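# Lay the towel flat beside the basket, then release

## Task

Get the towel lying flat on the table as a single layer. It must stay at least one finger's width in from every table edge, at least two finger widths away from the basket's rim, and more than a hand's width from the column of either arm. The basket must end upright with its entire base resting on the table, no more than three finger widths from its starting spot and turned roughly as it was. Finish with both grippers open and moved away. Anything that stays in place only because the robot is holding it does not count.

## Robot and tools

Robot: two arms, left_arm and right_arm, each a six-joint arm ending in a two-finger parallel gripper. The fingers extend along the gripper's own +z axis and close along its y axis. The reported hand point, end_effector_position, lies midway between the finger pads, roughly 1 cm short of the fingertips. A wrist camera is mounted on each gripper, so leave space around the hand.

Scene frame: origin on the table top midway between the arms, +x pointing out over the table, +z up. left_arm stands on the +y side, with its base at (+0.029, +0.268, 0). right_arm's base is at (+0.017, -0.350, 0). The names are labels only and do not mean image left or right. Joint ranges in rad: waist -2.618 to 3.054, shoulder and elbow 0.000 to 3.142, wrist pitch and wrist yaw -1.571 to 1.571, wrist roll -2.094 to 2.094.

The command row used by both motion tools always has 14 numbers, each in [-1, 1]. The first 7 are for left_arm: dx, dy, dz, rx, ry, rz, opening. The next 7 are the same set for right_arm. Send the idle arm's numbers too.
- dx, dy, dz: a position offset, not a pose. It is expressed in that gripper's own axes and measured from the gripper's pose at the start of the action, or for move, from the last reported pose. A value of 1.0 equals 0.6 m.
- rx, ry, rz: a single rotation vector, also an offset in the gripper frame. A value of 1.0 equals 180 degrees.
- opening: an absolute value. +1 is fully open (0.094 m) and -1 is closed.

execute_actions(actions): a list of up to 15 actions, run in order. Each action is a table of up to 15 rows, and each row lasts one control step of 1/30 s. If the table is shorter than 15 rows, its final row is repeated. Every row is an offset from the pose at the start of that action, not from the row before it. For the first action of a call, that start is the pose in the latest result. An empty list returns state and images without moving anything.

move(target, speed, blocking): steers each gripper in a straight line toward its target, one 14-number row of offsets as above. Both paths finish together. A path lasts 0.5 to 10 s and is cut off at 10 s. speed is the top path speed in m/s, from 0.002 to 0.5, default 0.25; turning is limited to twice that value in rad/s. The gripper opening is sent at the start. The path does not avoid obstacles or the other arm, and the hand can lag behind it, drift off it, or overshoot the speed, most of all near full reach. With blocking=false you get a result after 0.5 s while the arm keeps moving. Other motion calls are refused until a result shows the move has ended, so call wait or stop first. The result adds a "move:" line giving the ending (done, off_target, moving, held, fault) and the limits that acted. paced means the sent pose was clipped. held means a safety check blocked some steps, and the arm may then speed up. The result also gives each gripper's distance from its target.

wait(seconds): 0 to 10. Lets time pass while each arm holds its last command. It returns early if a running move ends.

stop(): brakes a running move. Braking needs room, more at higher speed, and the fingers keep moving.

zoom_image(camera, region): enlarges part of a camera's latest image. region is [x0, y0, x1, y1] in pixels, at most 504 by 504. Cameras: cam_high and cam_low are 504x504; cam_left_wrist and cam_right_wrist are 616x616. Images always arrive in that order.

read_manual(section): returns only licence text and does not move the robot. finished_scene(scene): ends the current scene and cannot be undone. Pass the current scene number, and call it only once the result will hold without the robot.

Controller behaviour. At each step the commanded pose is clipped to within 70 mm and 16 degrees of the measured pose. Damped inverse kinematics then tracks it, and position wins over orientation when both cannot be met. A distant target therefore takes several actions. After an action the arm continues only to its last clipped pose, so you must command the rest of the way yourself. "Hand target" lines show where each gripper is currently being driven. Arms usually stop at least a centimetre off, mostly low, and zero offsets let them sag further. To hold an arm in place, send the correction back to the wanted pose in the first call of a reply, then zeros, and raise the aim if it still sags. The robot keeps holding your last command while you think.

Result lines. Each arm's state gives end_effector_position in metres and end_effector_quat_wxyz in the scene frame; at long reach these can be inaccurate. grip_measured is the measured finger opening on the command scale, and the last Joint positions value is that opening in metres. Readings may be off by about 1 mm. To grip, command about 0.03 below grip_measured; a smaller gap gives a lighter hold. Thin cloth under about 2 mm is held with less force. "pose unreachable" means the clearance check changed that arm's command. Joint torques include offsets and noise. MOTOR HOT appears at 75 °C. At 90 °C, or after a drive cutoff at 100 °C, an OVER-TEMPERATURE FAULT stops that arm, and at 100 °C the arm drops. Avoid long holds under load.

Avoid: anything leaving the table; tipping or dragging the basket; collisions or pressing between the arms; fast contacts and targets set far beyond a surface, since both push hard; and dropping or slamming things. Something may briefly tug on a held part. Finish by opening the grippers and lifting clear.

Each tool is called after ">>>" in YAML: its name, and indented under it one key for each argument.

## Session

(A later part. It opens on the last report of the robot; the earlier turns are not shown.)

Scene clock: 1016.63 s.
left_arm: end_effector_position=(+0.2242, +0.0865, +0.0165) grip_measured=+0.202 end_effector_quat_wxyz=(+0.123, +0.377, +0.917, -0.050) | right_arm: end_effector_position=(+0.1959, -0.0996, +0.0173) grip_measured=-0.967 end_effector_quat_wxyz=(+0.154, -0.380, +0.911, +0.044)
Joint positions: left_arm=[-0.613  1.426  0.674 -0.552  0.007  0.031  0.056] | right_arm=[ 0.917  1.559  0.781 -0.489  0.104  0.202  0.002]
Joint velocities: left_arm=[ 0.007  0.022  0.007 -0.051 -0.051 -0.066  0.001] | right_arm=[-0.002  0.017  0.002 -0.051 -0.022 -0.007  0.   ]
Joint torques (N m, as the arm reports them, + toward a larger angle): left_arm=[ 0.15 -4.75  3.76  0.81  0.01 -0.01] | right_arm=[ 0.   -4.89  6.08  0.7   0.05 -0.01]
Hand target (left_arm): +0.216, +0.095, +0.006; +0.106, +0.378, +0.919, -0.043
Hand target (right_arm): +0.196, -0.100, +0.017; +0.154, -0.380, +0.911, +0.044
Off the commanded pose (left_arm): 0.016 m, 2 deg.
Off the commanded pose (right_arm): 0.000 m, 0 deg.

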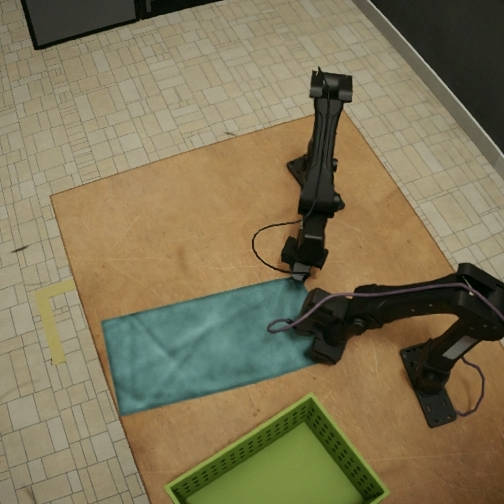

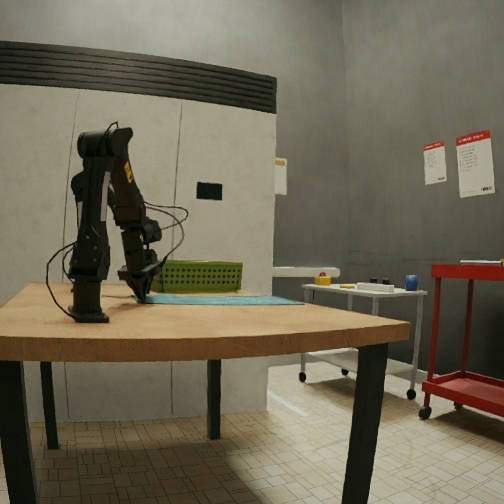

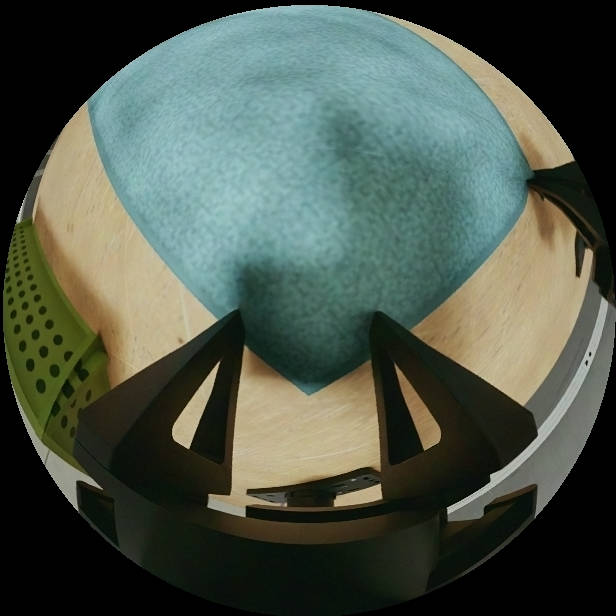

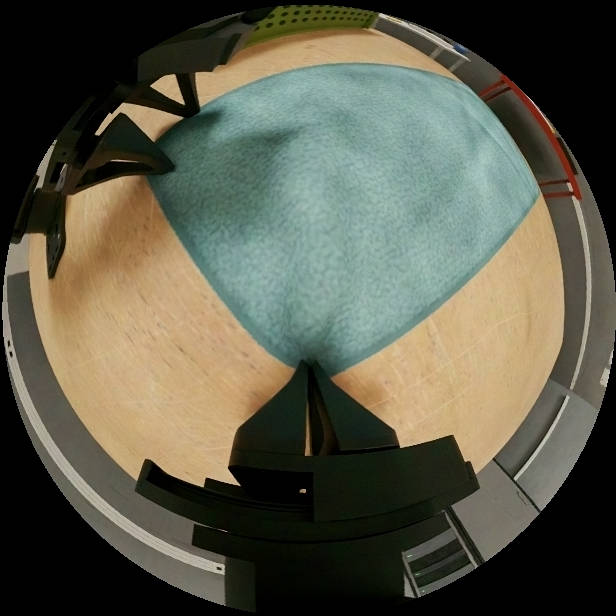

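>>> execute_actions:
  actions:
    - [[0.0233,0,0.0132,0,0.011,0,-0.1, 0,0,0,0,0,0,-1]]
    - [[0.0233,0,0.0132,0,0.011,0,-0.4, 0,0,0,0,0,0,-1]]
    - [[0.0233,0,0.0132,0,0.011,0,-0.4, 0,0,0,0,0,0,-1]]

Scene clock: 1020.17 s.
left_arm: end_effector_position=(+0.2252, +0.0856, +0.0169) grip_measured=-0.398 end_effector_quat_wxyz=(+0.126, +0.377, +0.916, -0.051) | right_arm: end_effector_position=(+0.1959, -0.0996, +0.0173) grip_measured=-0.967 end_effector_quat_wxyz=(+0.154, -0.380, +0.911, +0.044)
Joint positions: left_arm=[-0.613  1.426  0.674 -0.546  0.007  0.031  0.028] | right_arm=[ 0.917  1.559  0.781 -0.489  0.104  0.202  0.002]
Joint velocities: left_arm=[-0.012 -0.012 -0.002  0.051 -0.051 -0.066 -0.   ] | right_arm=[-0.002  0.002  0.007 -0.007  0.007 -0.022  0.   ]
Joint torques (N m, as the arm reports them, + toward a larger angle): left_arm=[ 0.12 -4.78  3.77  0.84  0.   -0.01] | right_arm=[ 0.   -4.89  6.09  0.7   0.06 -0.01]
Hand target (left_arm): +0.217, +0.094, +0.006; +0.109, +0.378, +0.918, -0.044
Hand target (right_arm): +0.196, -0.100, +0.017; +0.154, -0.380, +0.911, +0.044
Off the commanded pose (left_arm): 0.016 m, 2 deg.
Off the commanded pose (right_arm): 0.000 m, 0 deg.

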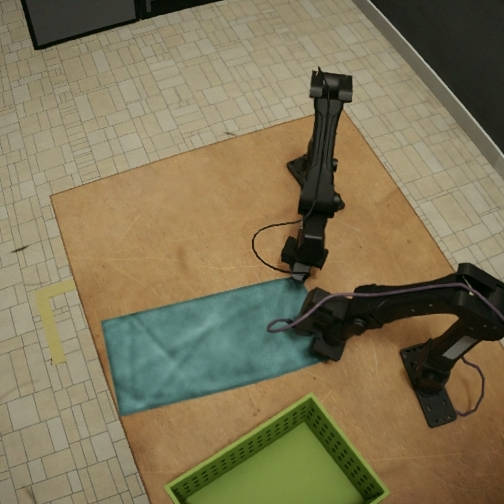

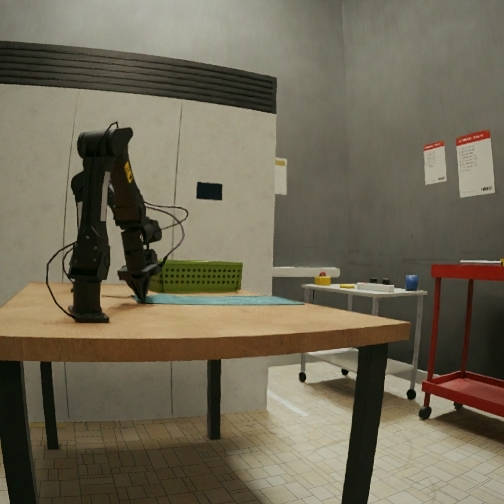

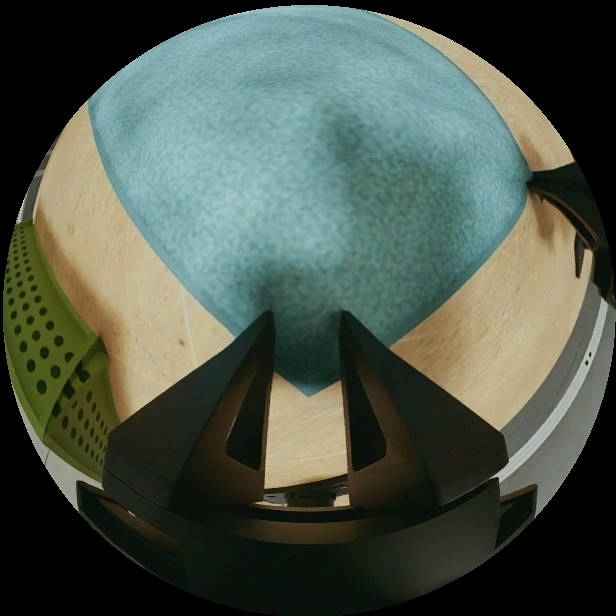

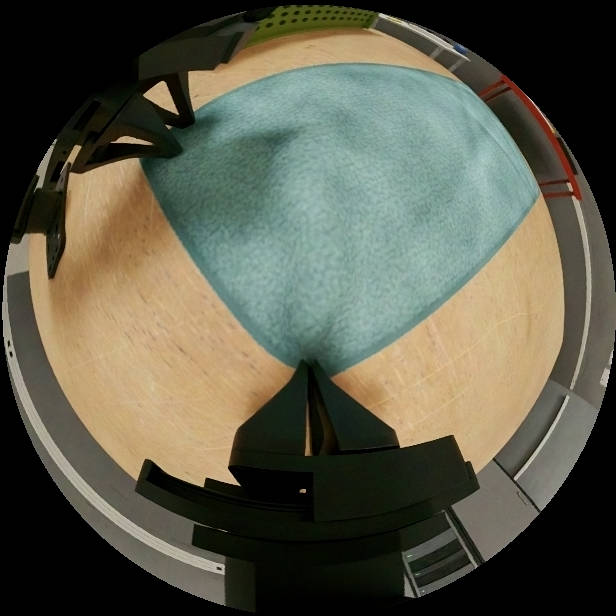

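>>> execute_actions:
  actions:
    - [[0.0233,0,0.0132,0,0.011,0,-0.7, 0,0,0,0,0,0,-1]]
    - [[0.0233,0,0.0132,0,0.011,0,-1, 0,0,0,0,0,0,-1]]
    - [[0.0233,0,0.0132,0,0.011,0,-1, 0,0,0,0,0,0,-1]]

Scene clock: 1023.57 s.
left_arm: end_effector_position=(+0.2262, +0.0846, +0.0173) grip_measured=-0.985 end_effector_quat_wxyz=(+0.128, +0.377, +0.916, -0.052) | right_arm: end_effector_position=(+0.1960, -0.0996, +0.0173) grip_measured=-0.967 end_effector_quat_wxyz=(+0.154, -0.380, +0.911, +0.044)
Joint positions: left_arm=[-0.613  1.426  0.674 -0.54   0.007  0.031  0.001] | right_arm=[ 0.917  1.559  0.781 -0.489  0.104  0.202  0.002]
Joint velocities: left_arm=[-0.022  0.002  0.002 -0.007  0.037 -0.007  0.001] | right_arm=[ 0.012 -0.002 -0.017 -0.037  0.007  0.022 -0.001]
Joint torques (N m, as the arm reports them, + toward a larger angle): left_arm=[ 0.03 -4.68  3.8   0.86  0.01  0.02] | right_arm=[ 0.   -4.89  6.09  0.7   0.05 -0.01]
Hand target (left_arm): +0.218, +0.093, +0.006; +0.112, +0.378, +0.918, -0.045
Hand target (right_arm): +0.196, -0.100, +0.017; +0.154, -0.380, +0.911, +0.044
Off the commanded pose (left_arm): 0.017 m, 2 deg.
Off the commanded pose (right_arm): 0.000 m, 0 deg.

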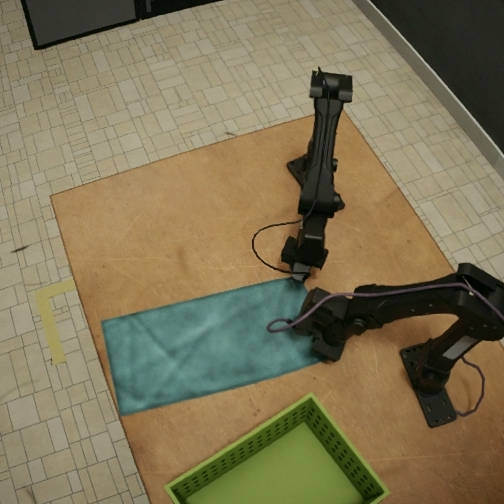

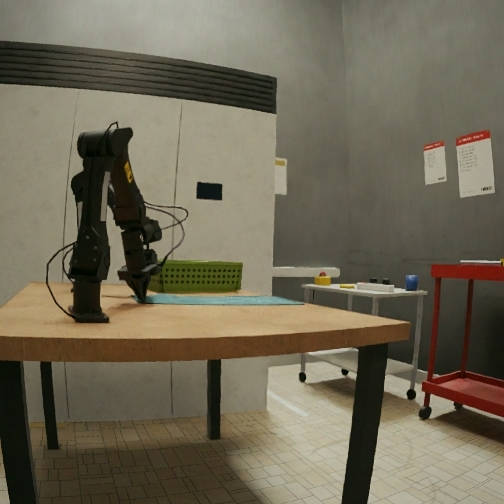

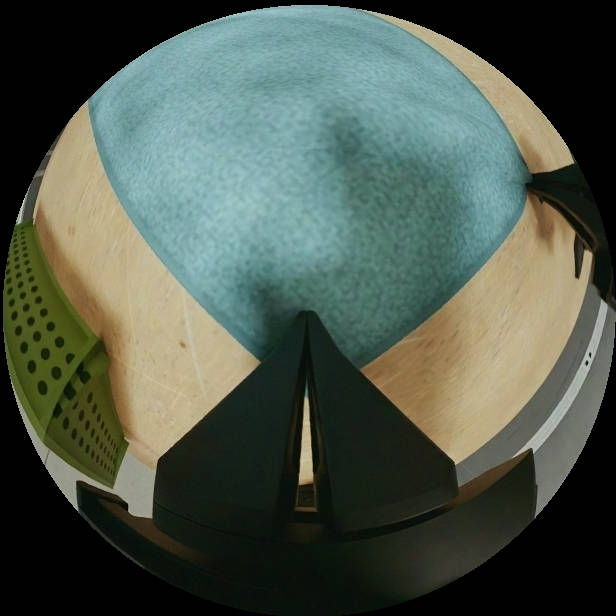

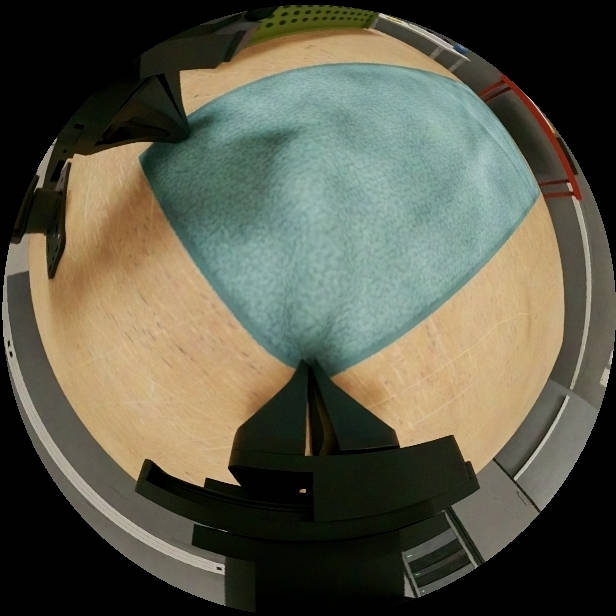

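>>> move:
  target: [0.03,0,-0.035,0,0.06,0,0.5, 0,0,0,0,0,0,-1]
  speed: 0.06

Scene clock: 1059.77 s.
left_arm: end_effector_position=(+0.2053, +0.1040, +0.0282) grip_measured=+0.498 end_effector_quat_wxyz=(+0.040, +0.380, +0.924, -0.019) | right_arm: end_effector_position=(+0.1959, -0.0996, +0.0173) grip_measured=-0.967 end_effector_quat_wxyz=(+0.154, -0.380, +0.911, +0.044)
Joint positions: left_arm=[-0.613  1.458  0.787 -0.812  0.007  0.031  0.07 ] | right_arm=[ 0.917  1.559  0.781 -0.489  0.104  0.202  0.002]
Joint velocities: left_arm=[-0.012  0.002 -0.002  0.066 -0.037 -0.051 -0.001] | right_arm=[ 0.007 -0.017 -0.017 -0.022  0.022 -0.051  0.001]
Joint torques (N m, as the arm reports them, + toward a larger angle): left_arm=[ 0.14 -4.67  9.32  0.27 -0.04  0.02] | right_arm=[ 0.   -4.9   6.08  0.7   0.06 -0.01]
Hand target (left_arm): +0.210, +0.101, +0.033; +0.042, +0.381, +0.923, -0.017
Hand target (right_arm): +0.196, -0.100, +0.017; +0.154, -0.380, +0.911, +0.044
Off the commanded pose (left_arm): 0.007 m, 0 deg.
Off the commanded pose (right_arm): 0.000 m, 0 deg.
move: done

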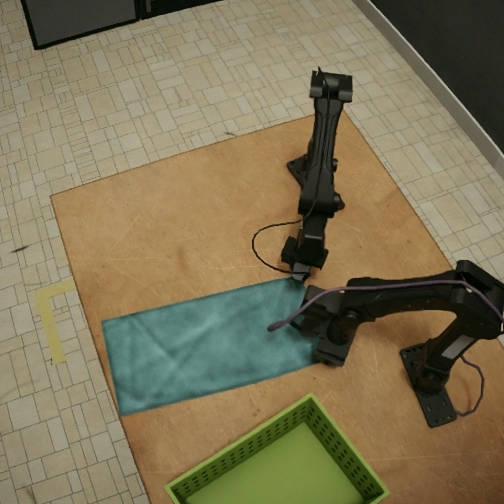

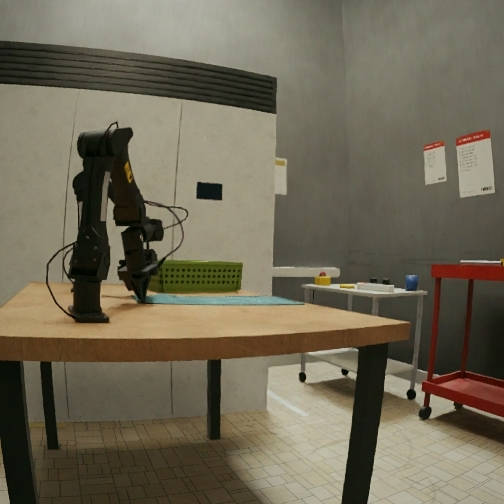

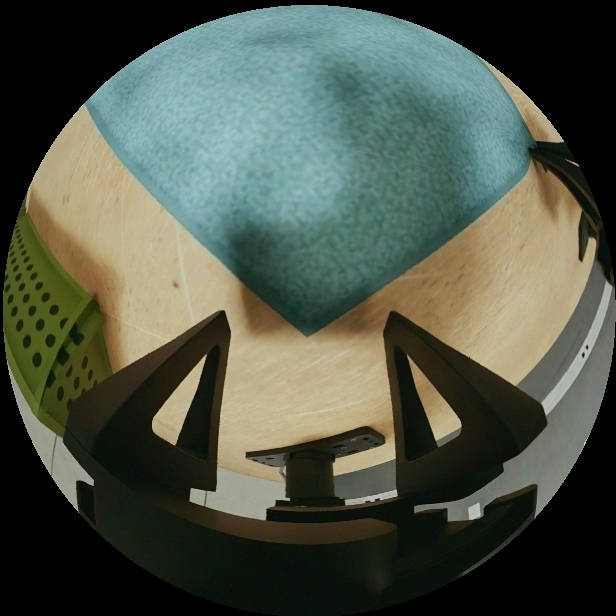

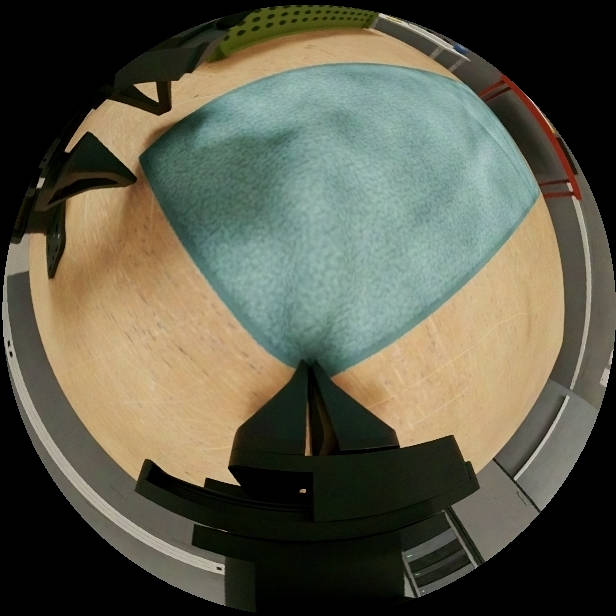

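>>> move:
  target: [-0.008,0,0.040,0,0.012,0,0.5, 0,0,0,0,0,0,-1]
  speed: 0.04

Scene clock: 1064.63 s.
left_arm: end_effector_position=(+0.2071, +0.1025, +0.0110) grip_measured=+0.498 end_effector_quat_wxyz=(+0.022, +0.380, +0.925, -0.012) | right_arm: end_effector_position=(+0.1960, -0.0996, +0.0173) grip_measured=-0.967 end_effector_quat_wxyz=(+0.154, -0.380, +0.911, +0.044)
Joint positions: left_arm=[-0.613  1.539  0.787 -0.77   0.007  0.031  0.07 ] | right_arm=[ 0.917  1.559  0.781 -0.489  0.104  0.202  0.002]
Joint velocities: left_arm=[-0.002 -0.012  0.007  0.022 -0.007  0.007  0.001] | right_arm=[-0.022 -0.002 -0.007  0.037  0.007 -0.037  0.   ]
Joint torques (N m, as the arm reports them, + toward a larger angle): left_arm=[-0.17 -3.74  6.48  0.67 -0.01  0.  ] | right_arm=[ 0.   -4.88  6.08  0.7   0.05  0.  ]
Hand target (left_arm): +0.210, +0.099, +0.005; +0.023, +0.380, +0.925, -0.012
Hand target (right_arm): +0.196, -0.100, +0.017; +0.154, -0.380, +0.911, +0.044
Off the commanded pose (left_arm): 0.008 m, 0 deg.
Off the commanded pose (right_arm): 0.000 m, 0 deg.
move: done

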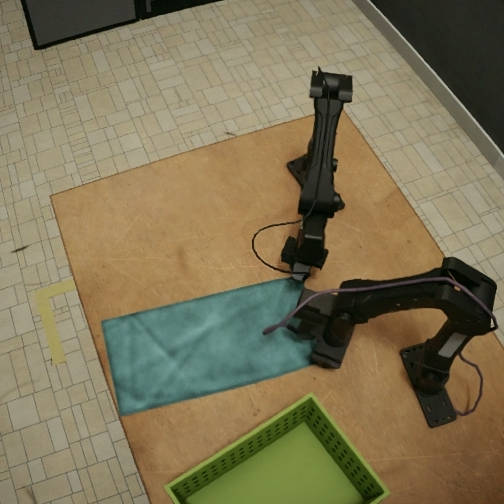

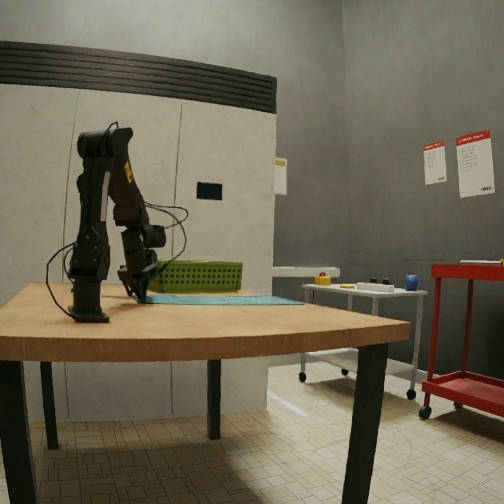

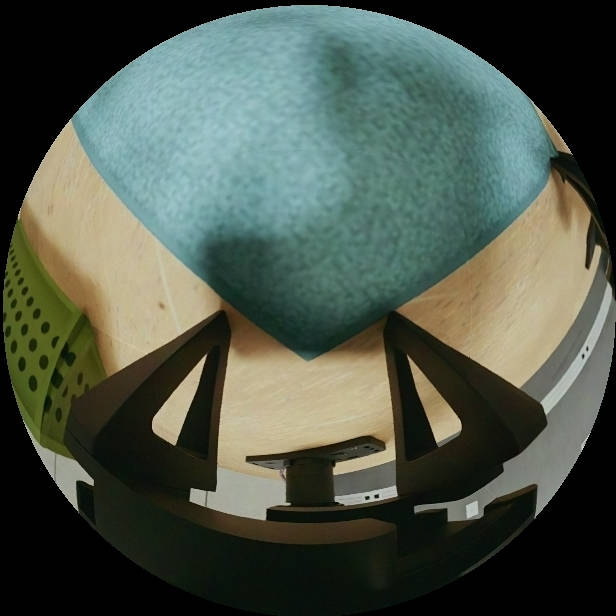

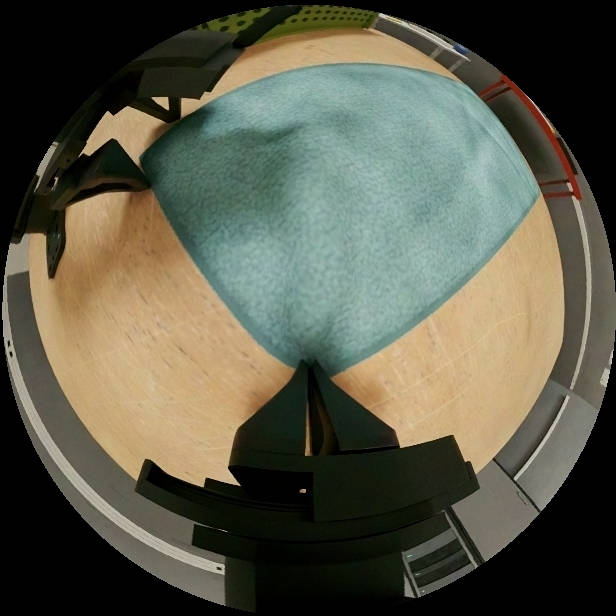

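>>> execute_actions:
  actions:
    - [[-0.003,0,0.012,0,0,0,0.25, 0,0,0,0,0,0,-1]]
    - [[-0.003,0,0.012,0,0,0,0.0, 0,0,0,0,0,0,-1]]
    - [[-0.003,0,0.012,0,0,0,-0.3, 0,0,0,0,0,0,-1]]
    - [[-0.003,0,0.012,0,0,0,-0.3, 0,0,0,0,0,0,-1]]

Scene clock: 1070.87 s.
left_arm: end_effector_position=(+0.2123, +0.1018, +0.0109) grip_measured=-0.297 end_effector_quat_wxyz=(+0.033, +0.380, +0.925, -0.007) | right_arm: end_effector_position=(+0.1959, -0.0995, +0.0173) grip_measured=-0.967 end_effector_quat_wxyz=(+0.154, -0.380, +0.911, +0.044)
Joint positions: left_arm=[-0.613  1.54   0.787 -0.752 -0.01   0.031  0.033] | right_arm=[ 0.917  1.559  0.781 -0.488  0.104  0.202  0.002]
Joint velocities: left_arm=[-0.007  0.007  0.007 -0.022  0.095  0.007  0.   ] | right_arm=[-0.007  0.012 -0.007 -0.037  0.037 -0.037  0.   ]
Joint torques (N m, as the arm reports them, + toward a larger angle): left_arm=[ 0.16 -4.34  5.6   0.72  0.    0.01] | right_arm=[ 0.   -4.88  6.09  0.7   0.06 -0.01]
Hand target (left_arm): +0.214, +0.100, +0.004; +0.032, +0.380, +0.925, -0.007
Hand target (right_arm): +0.196, -0.099, +0.017; +0.154, -0.380, +0.911, +0.044
Off the commanded pose (left_arm): 0.007 m, 0 deg.
Off the commanded pose (right_arm): 0.000 m, 0 deg.

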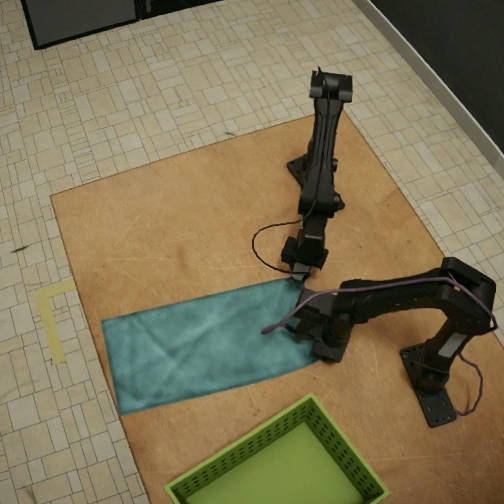

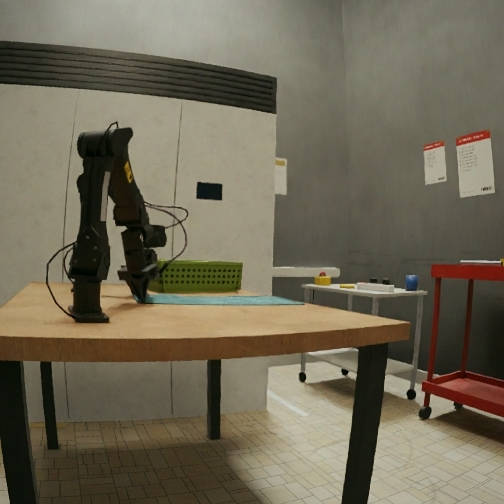

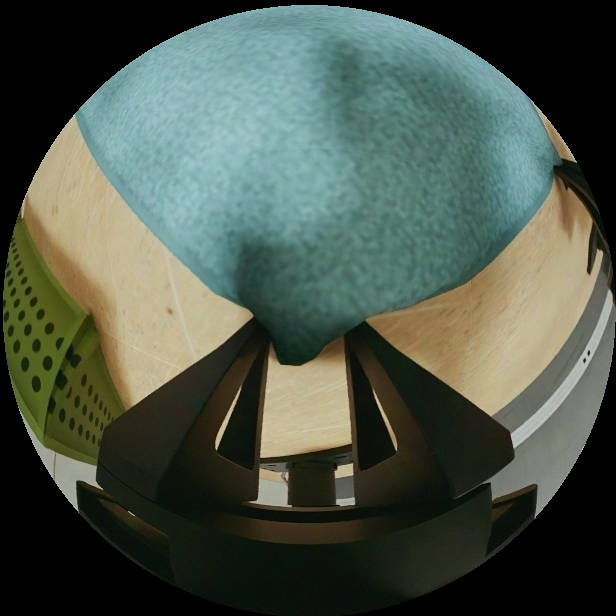

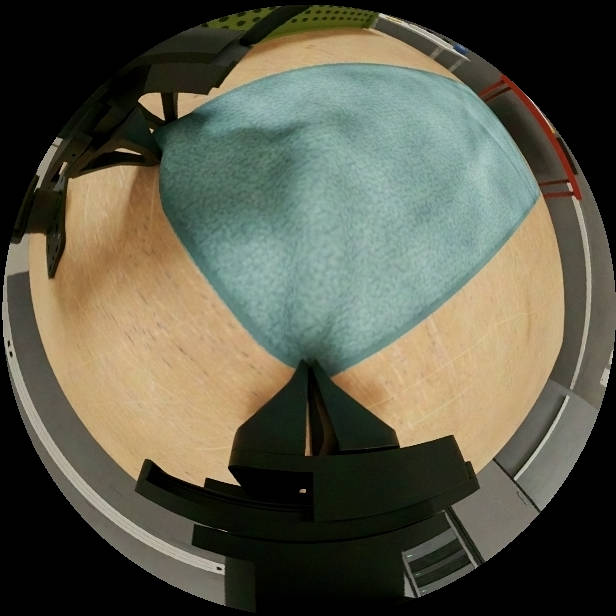

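The cloth is being gathered now. Continue closing.

>>> execute_actions:
  actions:
    - [[-0.006,0,0.008,0,0,0,-0.55, 0,0,0,0,0,0,-1]]
    - [[-0.006,0,0.008,0,0,0,-0.8, 0,0,0,0,0,0,-1]]
    - [[-0.004,0,0.008,0,0,0,-1, 0,0,0,0,0,0,-1]]
    - [[0,0,0.006,0,0,0,-1, 0,0,0,0,0,0,-1]]

Scene clock: 1074.47 s.
left_arm: end_effector_position=(+0.2144, +0.0999, +0.0111) grip_measured=-0.966 end_effector_quat_wxyz=(+0.038, +0.379, +0.924, -0.009) | right_arm: end_effector_position=(+0.1959, -0.0995, +0.0173) grip_measured=-0.967 end_effector_quat_wxyz=(+0.154, -0.380, +0.911, +0.044)
Joint positions: left_arm=[-0.613  1.54   0.787 -0.741 -0.01   0.031  0.002] | right_arm=[ 0.917  1.559  0.781 -0.488  0.104  0.202  0.002]
Joint velocities: left_arm=[ 0.017  0.007  0.017 -0.007  0.022  0.022 -0.001] | right_arm=[-0.002 -0.012 -0.012 -0.022 -0.037 -0.037  0.   ]
Joint torques (N m, as the arm reports them, + toward a larger angle): left_arm=[ 0.14 -5.61  5.66  0.57  0.01  0.02] | right_arm=[ 0.01 -4.88  6.08  0.7   0.06  0.  ]
Hand target (left_arm): +0.215, +0.100, +0.008; +0.038, +0.379, +0.924, -0.009
Hand target (right_arm): +0.196, -0.099, +0.017; +0.154, -0.380, +0.911, +0.044
Off the commanded pose (left_arm): 0.004 m, 0 deg.
Off the commanded pose (right_arm): 0.000 m, 0 deg.

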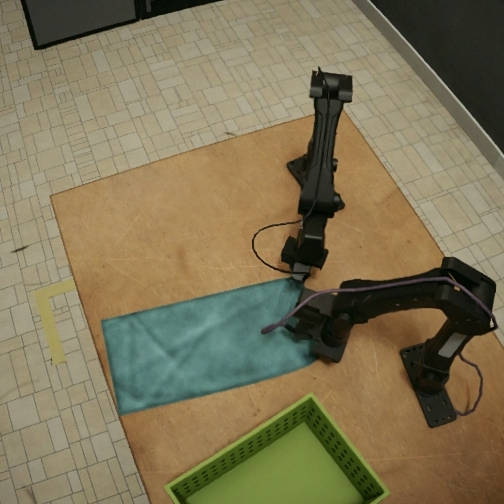

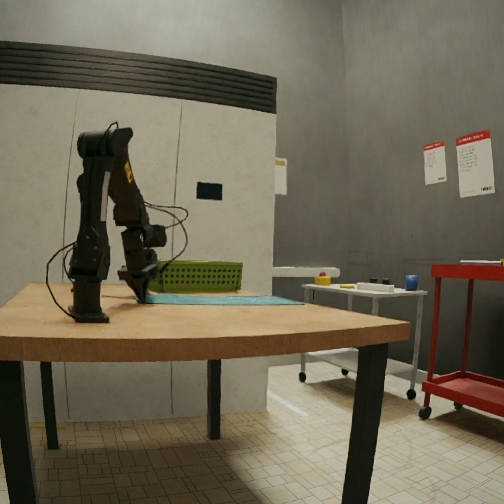

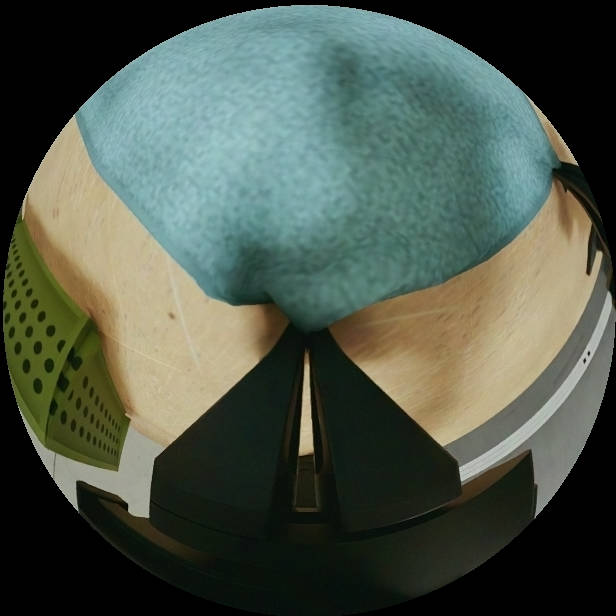

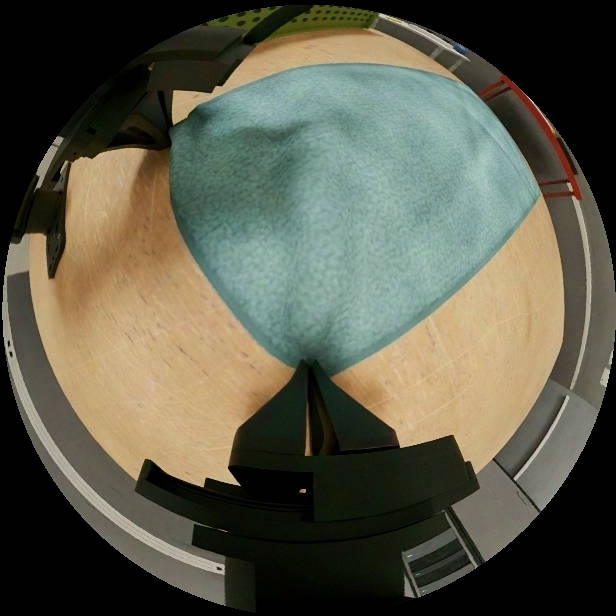

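>>> move:
  target: [0.0848,-0.079,-0.0153,0,0,0,-1, 0.0803,0.079,-0.0313,0,0,0,-1]
  speed: 0.05

Scene clock: 1082.93 s.
left_arm: end_effector_position=(+0.1503, +0.0928, +0.0188) grip_measured=-0.966 end_effector_quat_wxyz=(+0.044, +0.382, +0.923, -0.019) | right_arm: end_effector_position=(+0.1311, -0.0952, +0.0172) grip_measured=-0.967 end_effector_quat_wxyz=(+0.156, -0.377, +0.912, +0.050)
Joint positions: left_arm=[-0.849  1.354  0.662 -0.783 -0.017 -0.2    0.002] | right_arm=[ 1.164  1.465  0.693 -0.516  0.17   0.447  0.002]
Joint velocities: left_arm=[-0.012  0.002  0.002  0.022 -0.007 -0.007 -0.   ] | right_arm=[-0.012  0.002 -0.007 -0.066  0.037 -0.007  0.001]
Joint torques (N m, as the arm reports them, + toward a larger angle): left_arm=[-0.56 -6.05  4.35  0.33 -0.14 -0.11] | right_arm=[ 0.95 -6.1   4.75  0.45  0.11  0.05]
Hand target (left_arm): +0.145, +0.101, +0.016; +0.039, +0.380, +0.924, -0.009
Hand target (right_arm): +0.126, -0.102, +0.018; +0.152, -0.380, +0.911, +0.046
Off the commanded pose (left_arm): 0.012 m, 1 deg.
Off the commanded pose (right_arm): 0.009 m, 1 deg.
move: off_target (left_arm)

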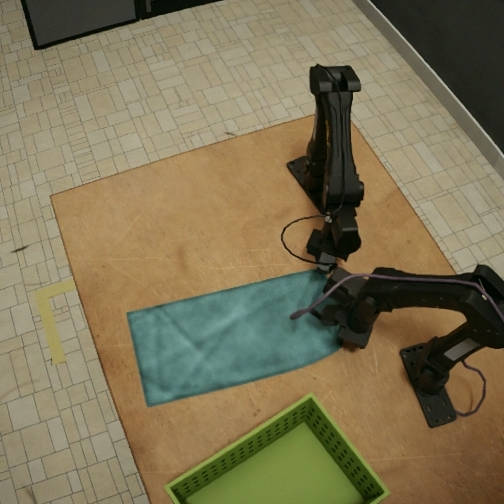

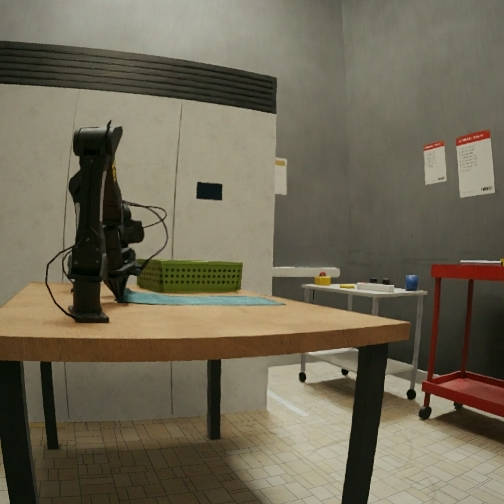

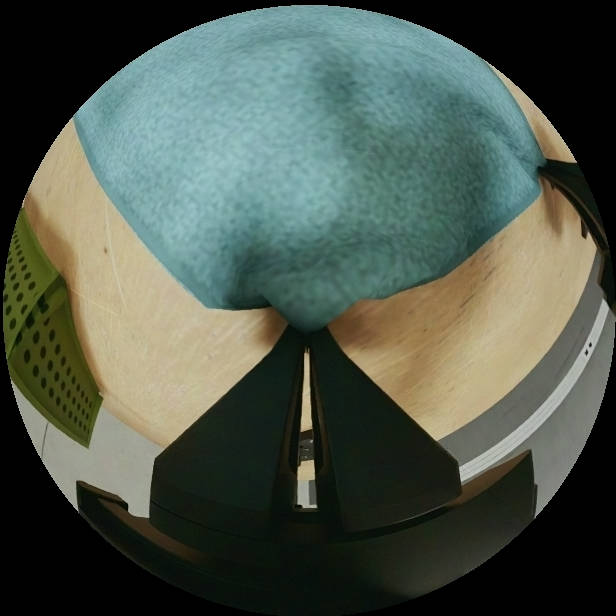

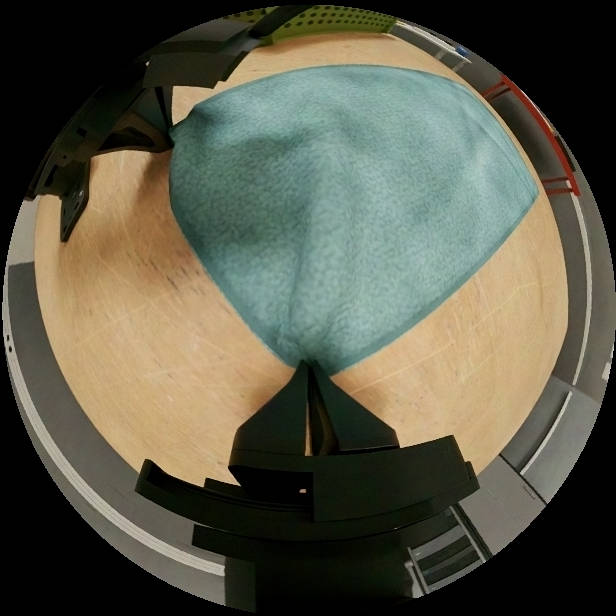

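>>> move:
  target: [0.0328,0.033,-0.001,0,0,0,-1, 0.0247,-0.026,-0.008,0,0,0,-1]
  speed: 0.03

Scene clock: 1087.27 s.
left_arm: end_effector_position=(+0.1546, +0.1069, +0.0216) grip_measured=-0.966 end_effector_quat_wxyz=(+0.054, +0.382, +0.922, -0.033) | right_arm: end_effector_position=(+0.1324, -0.1031, +0.0184) grip_measured=-0.967 end_effector_quat_wxyz=(+0.165, -0.377, +0.909, +0.062)
Joint positions: left_arm=[-0.775  1.276  0.615 -0.782  0.004 -0.126  0.002] | right_arm=[ 1.146  1.406  0.639 -0.487  0.163  0.424  0.002]
Joint velocities: left_arm=[-0.002  0.027  0.007  0.022 -0.051 -0.022 -0.001] | right_arm=[-0.027  0.002  0.027  0.022  0.051  0.051  0.001]
Joint torques (N m, as the arm reports them, + toward a larger angle): left_arm=[ 0.98 -5.27  4.19  0.3  -0.14  0.14] | right_arm=[-0.97 -5.7   4.23  0.37  0.05 -0.1 ]
Hand target (left_arm): +0.150, +0.120, +0.017; +0.044, +0.381, +0.923, -0.019
Hand target (right_arm): +0.131, -0.117, +0.017; +0.156, -0.377, +0.912, +0.050
Off the commanded pose (left_arm): 0.015 m, 2 deg.
Off the commanded pose (right_arm): 0.014 m, 2 deg.
move: off_target (left_arm, right_arm)

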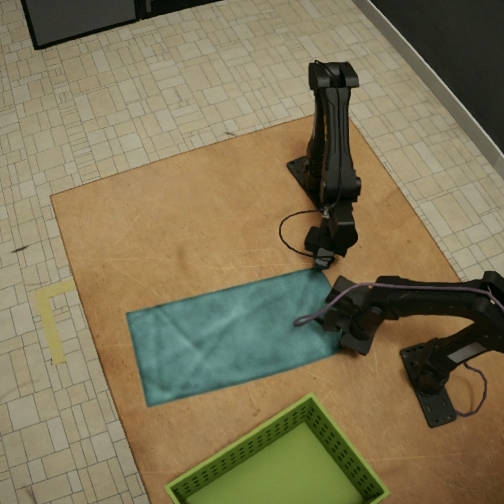

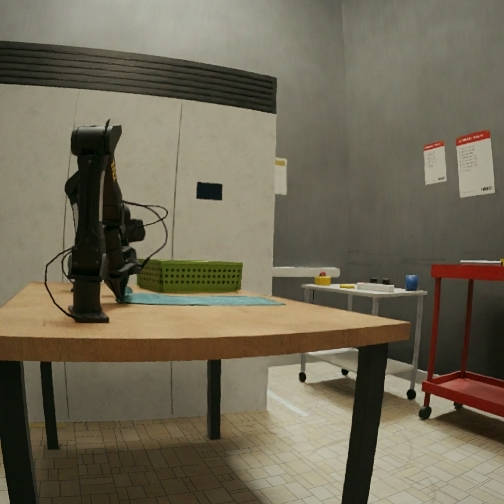

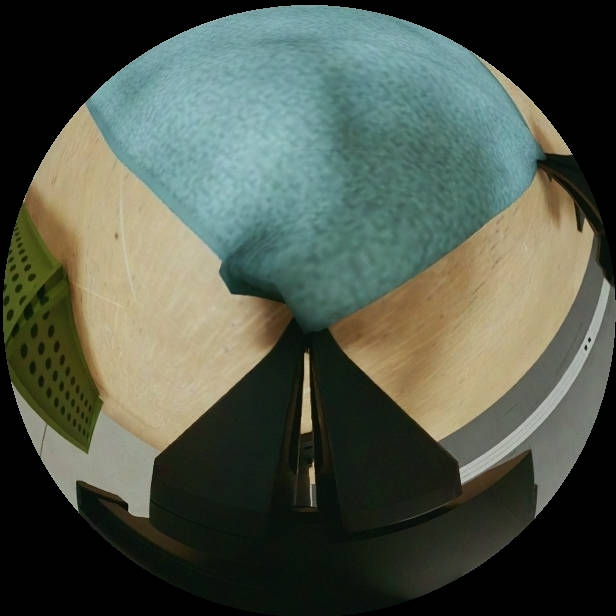

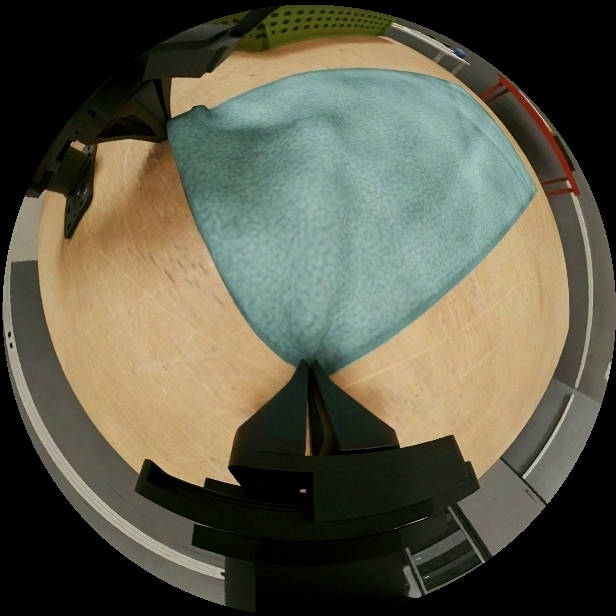

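>>> move:
  target: [0.036,-0.030,-0.002,0,0,0,-1, 0,0,0,0,0,0,-1]
  speed: 0.03

Scene clock: 1091.17 s.
left_arm: end_effector_position=(+0.1327, +0.0982, +0.0247) grip_measured=-0.966 end_effector_quat_wxyz=(+0.063, +0.385, +0.920, -0.046) | right_arm: end_effector_position=(+0.1332, -0.1006, +0.0193) grip_measured=-0.967 end_effector_quat_wxyz=(+0.169, -0.377, +0.908, +0.066)
Joint positions: left_arm=[-0.892  1.214  0.584 -0.785  0.    -0.235  0.002] | right_arm=[ 1.146  1.406  0.639 -0.475  0.163  0.423  0.002]
Joint velocities: left_arm=[-0.007 -0.002  0.007  0.022 -0.095 -0.022 -0.001] | right_arm=[ 0.002 -0.002 -0.002  0.022  0.066  0.037  0.   ]
Joint torques (N m, as the arm reports them, + toward a larger angle): left_arm=[-0.65 -4.94  4.68  0.37 -0.11 -0.07] | right_arm=[ 0.   -3.68  6.16  0.64  0.08  0.01]
Hand target (left_arm): +0.127, +0.109, +0.021; +0.055, +0.382, +0.922, -0.033
Hand target (right_arm): +0.132, -0.103, +0.018; +0.166, -0.377, +0.909, +0.062
Off the commanded pose (left_arm): 0.013 m, 2 deg.
Off the commanded pose (right_arm): 0.003 m, 1 deg.
move: off_target (left_arm)

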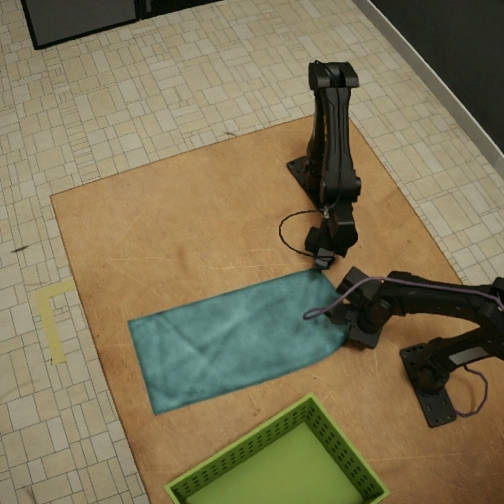

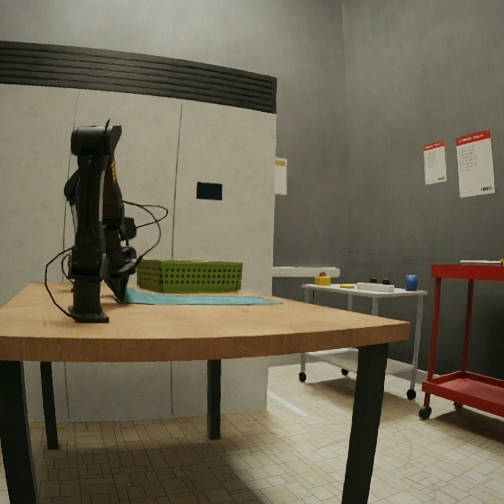

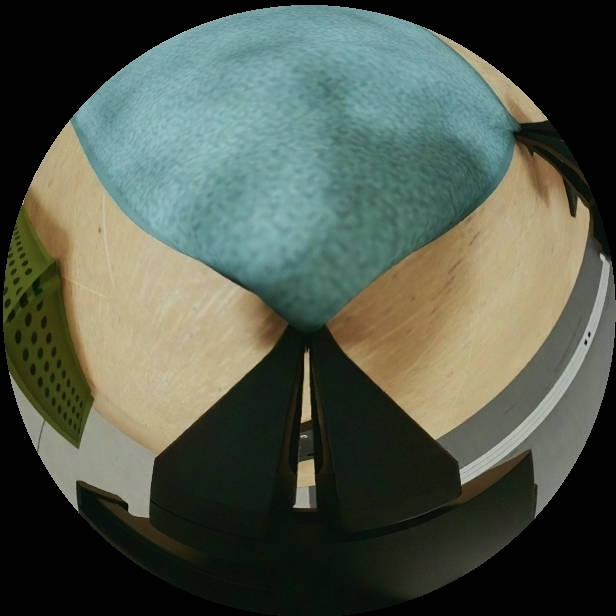

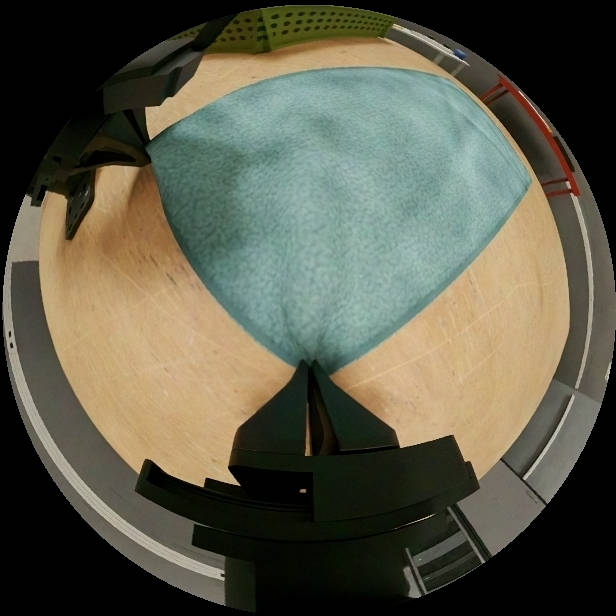

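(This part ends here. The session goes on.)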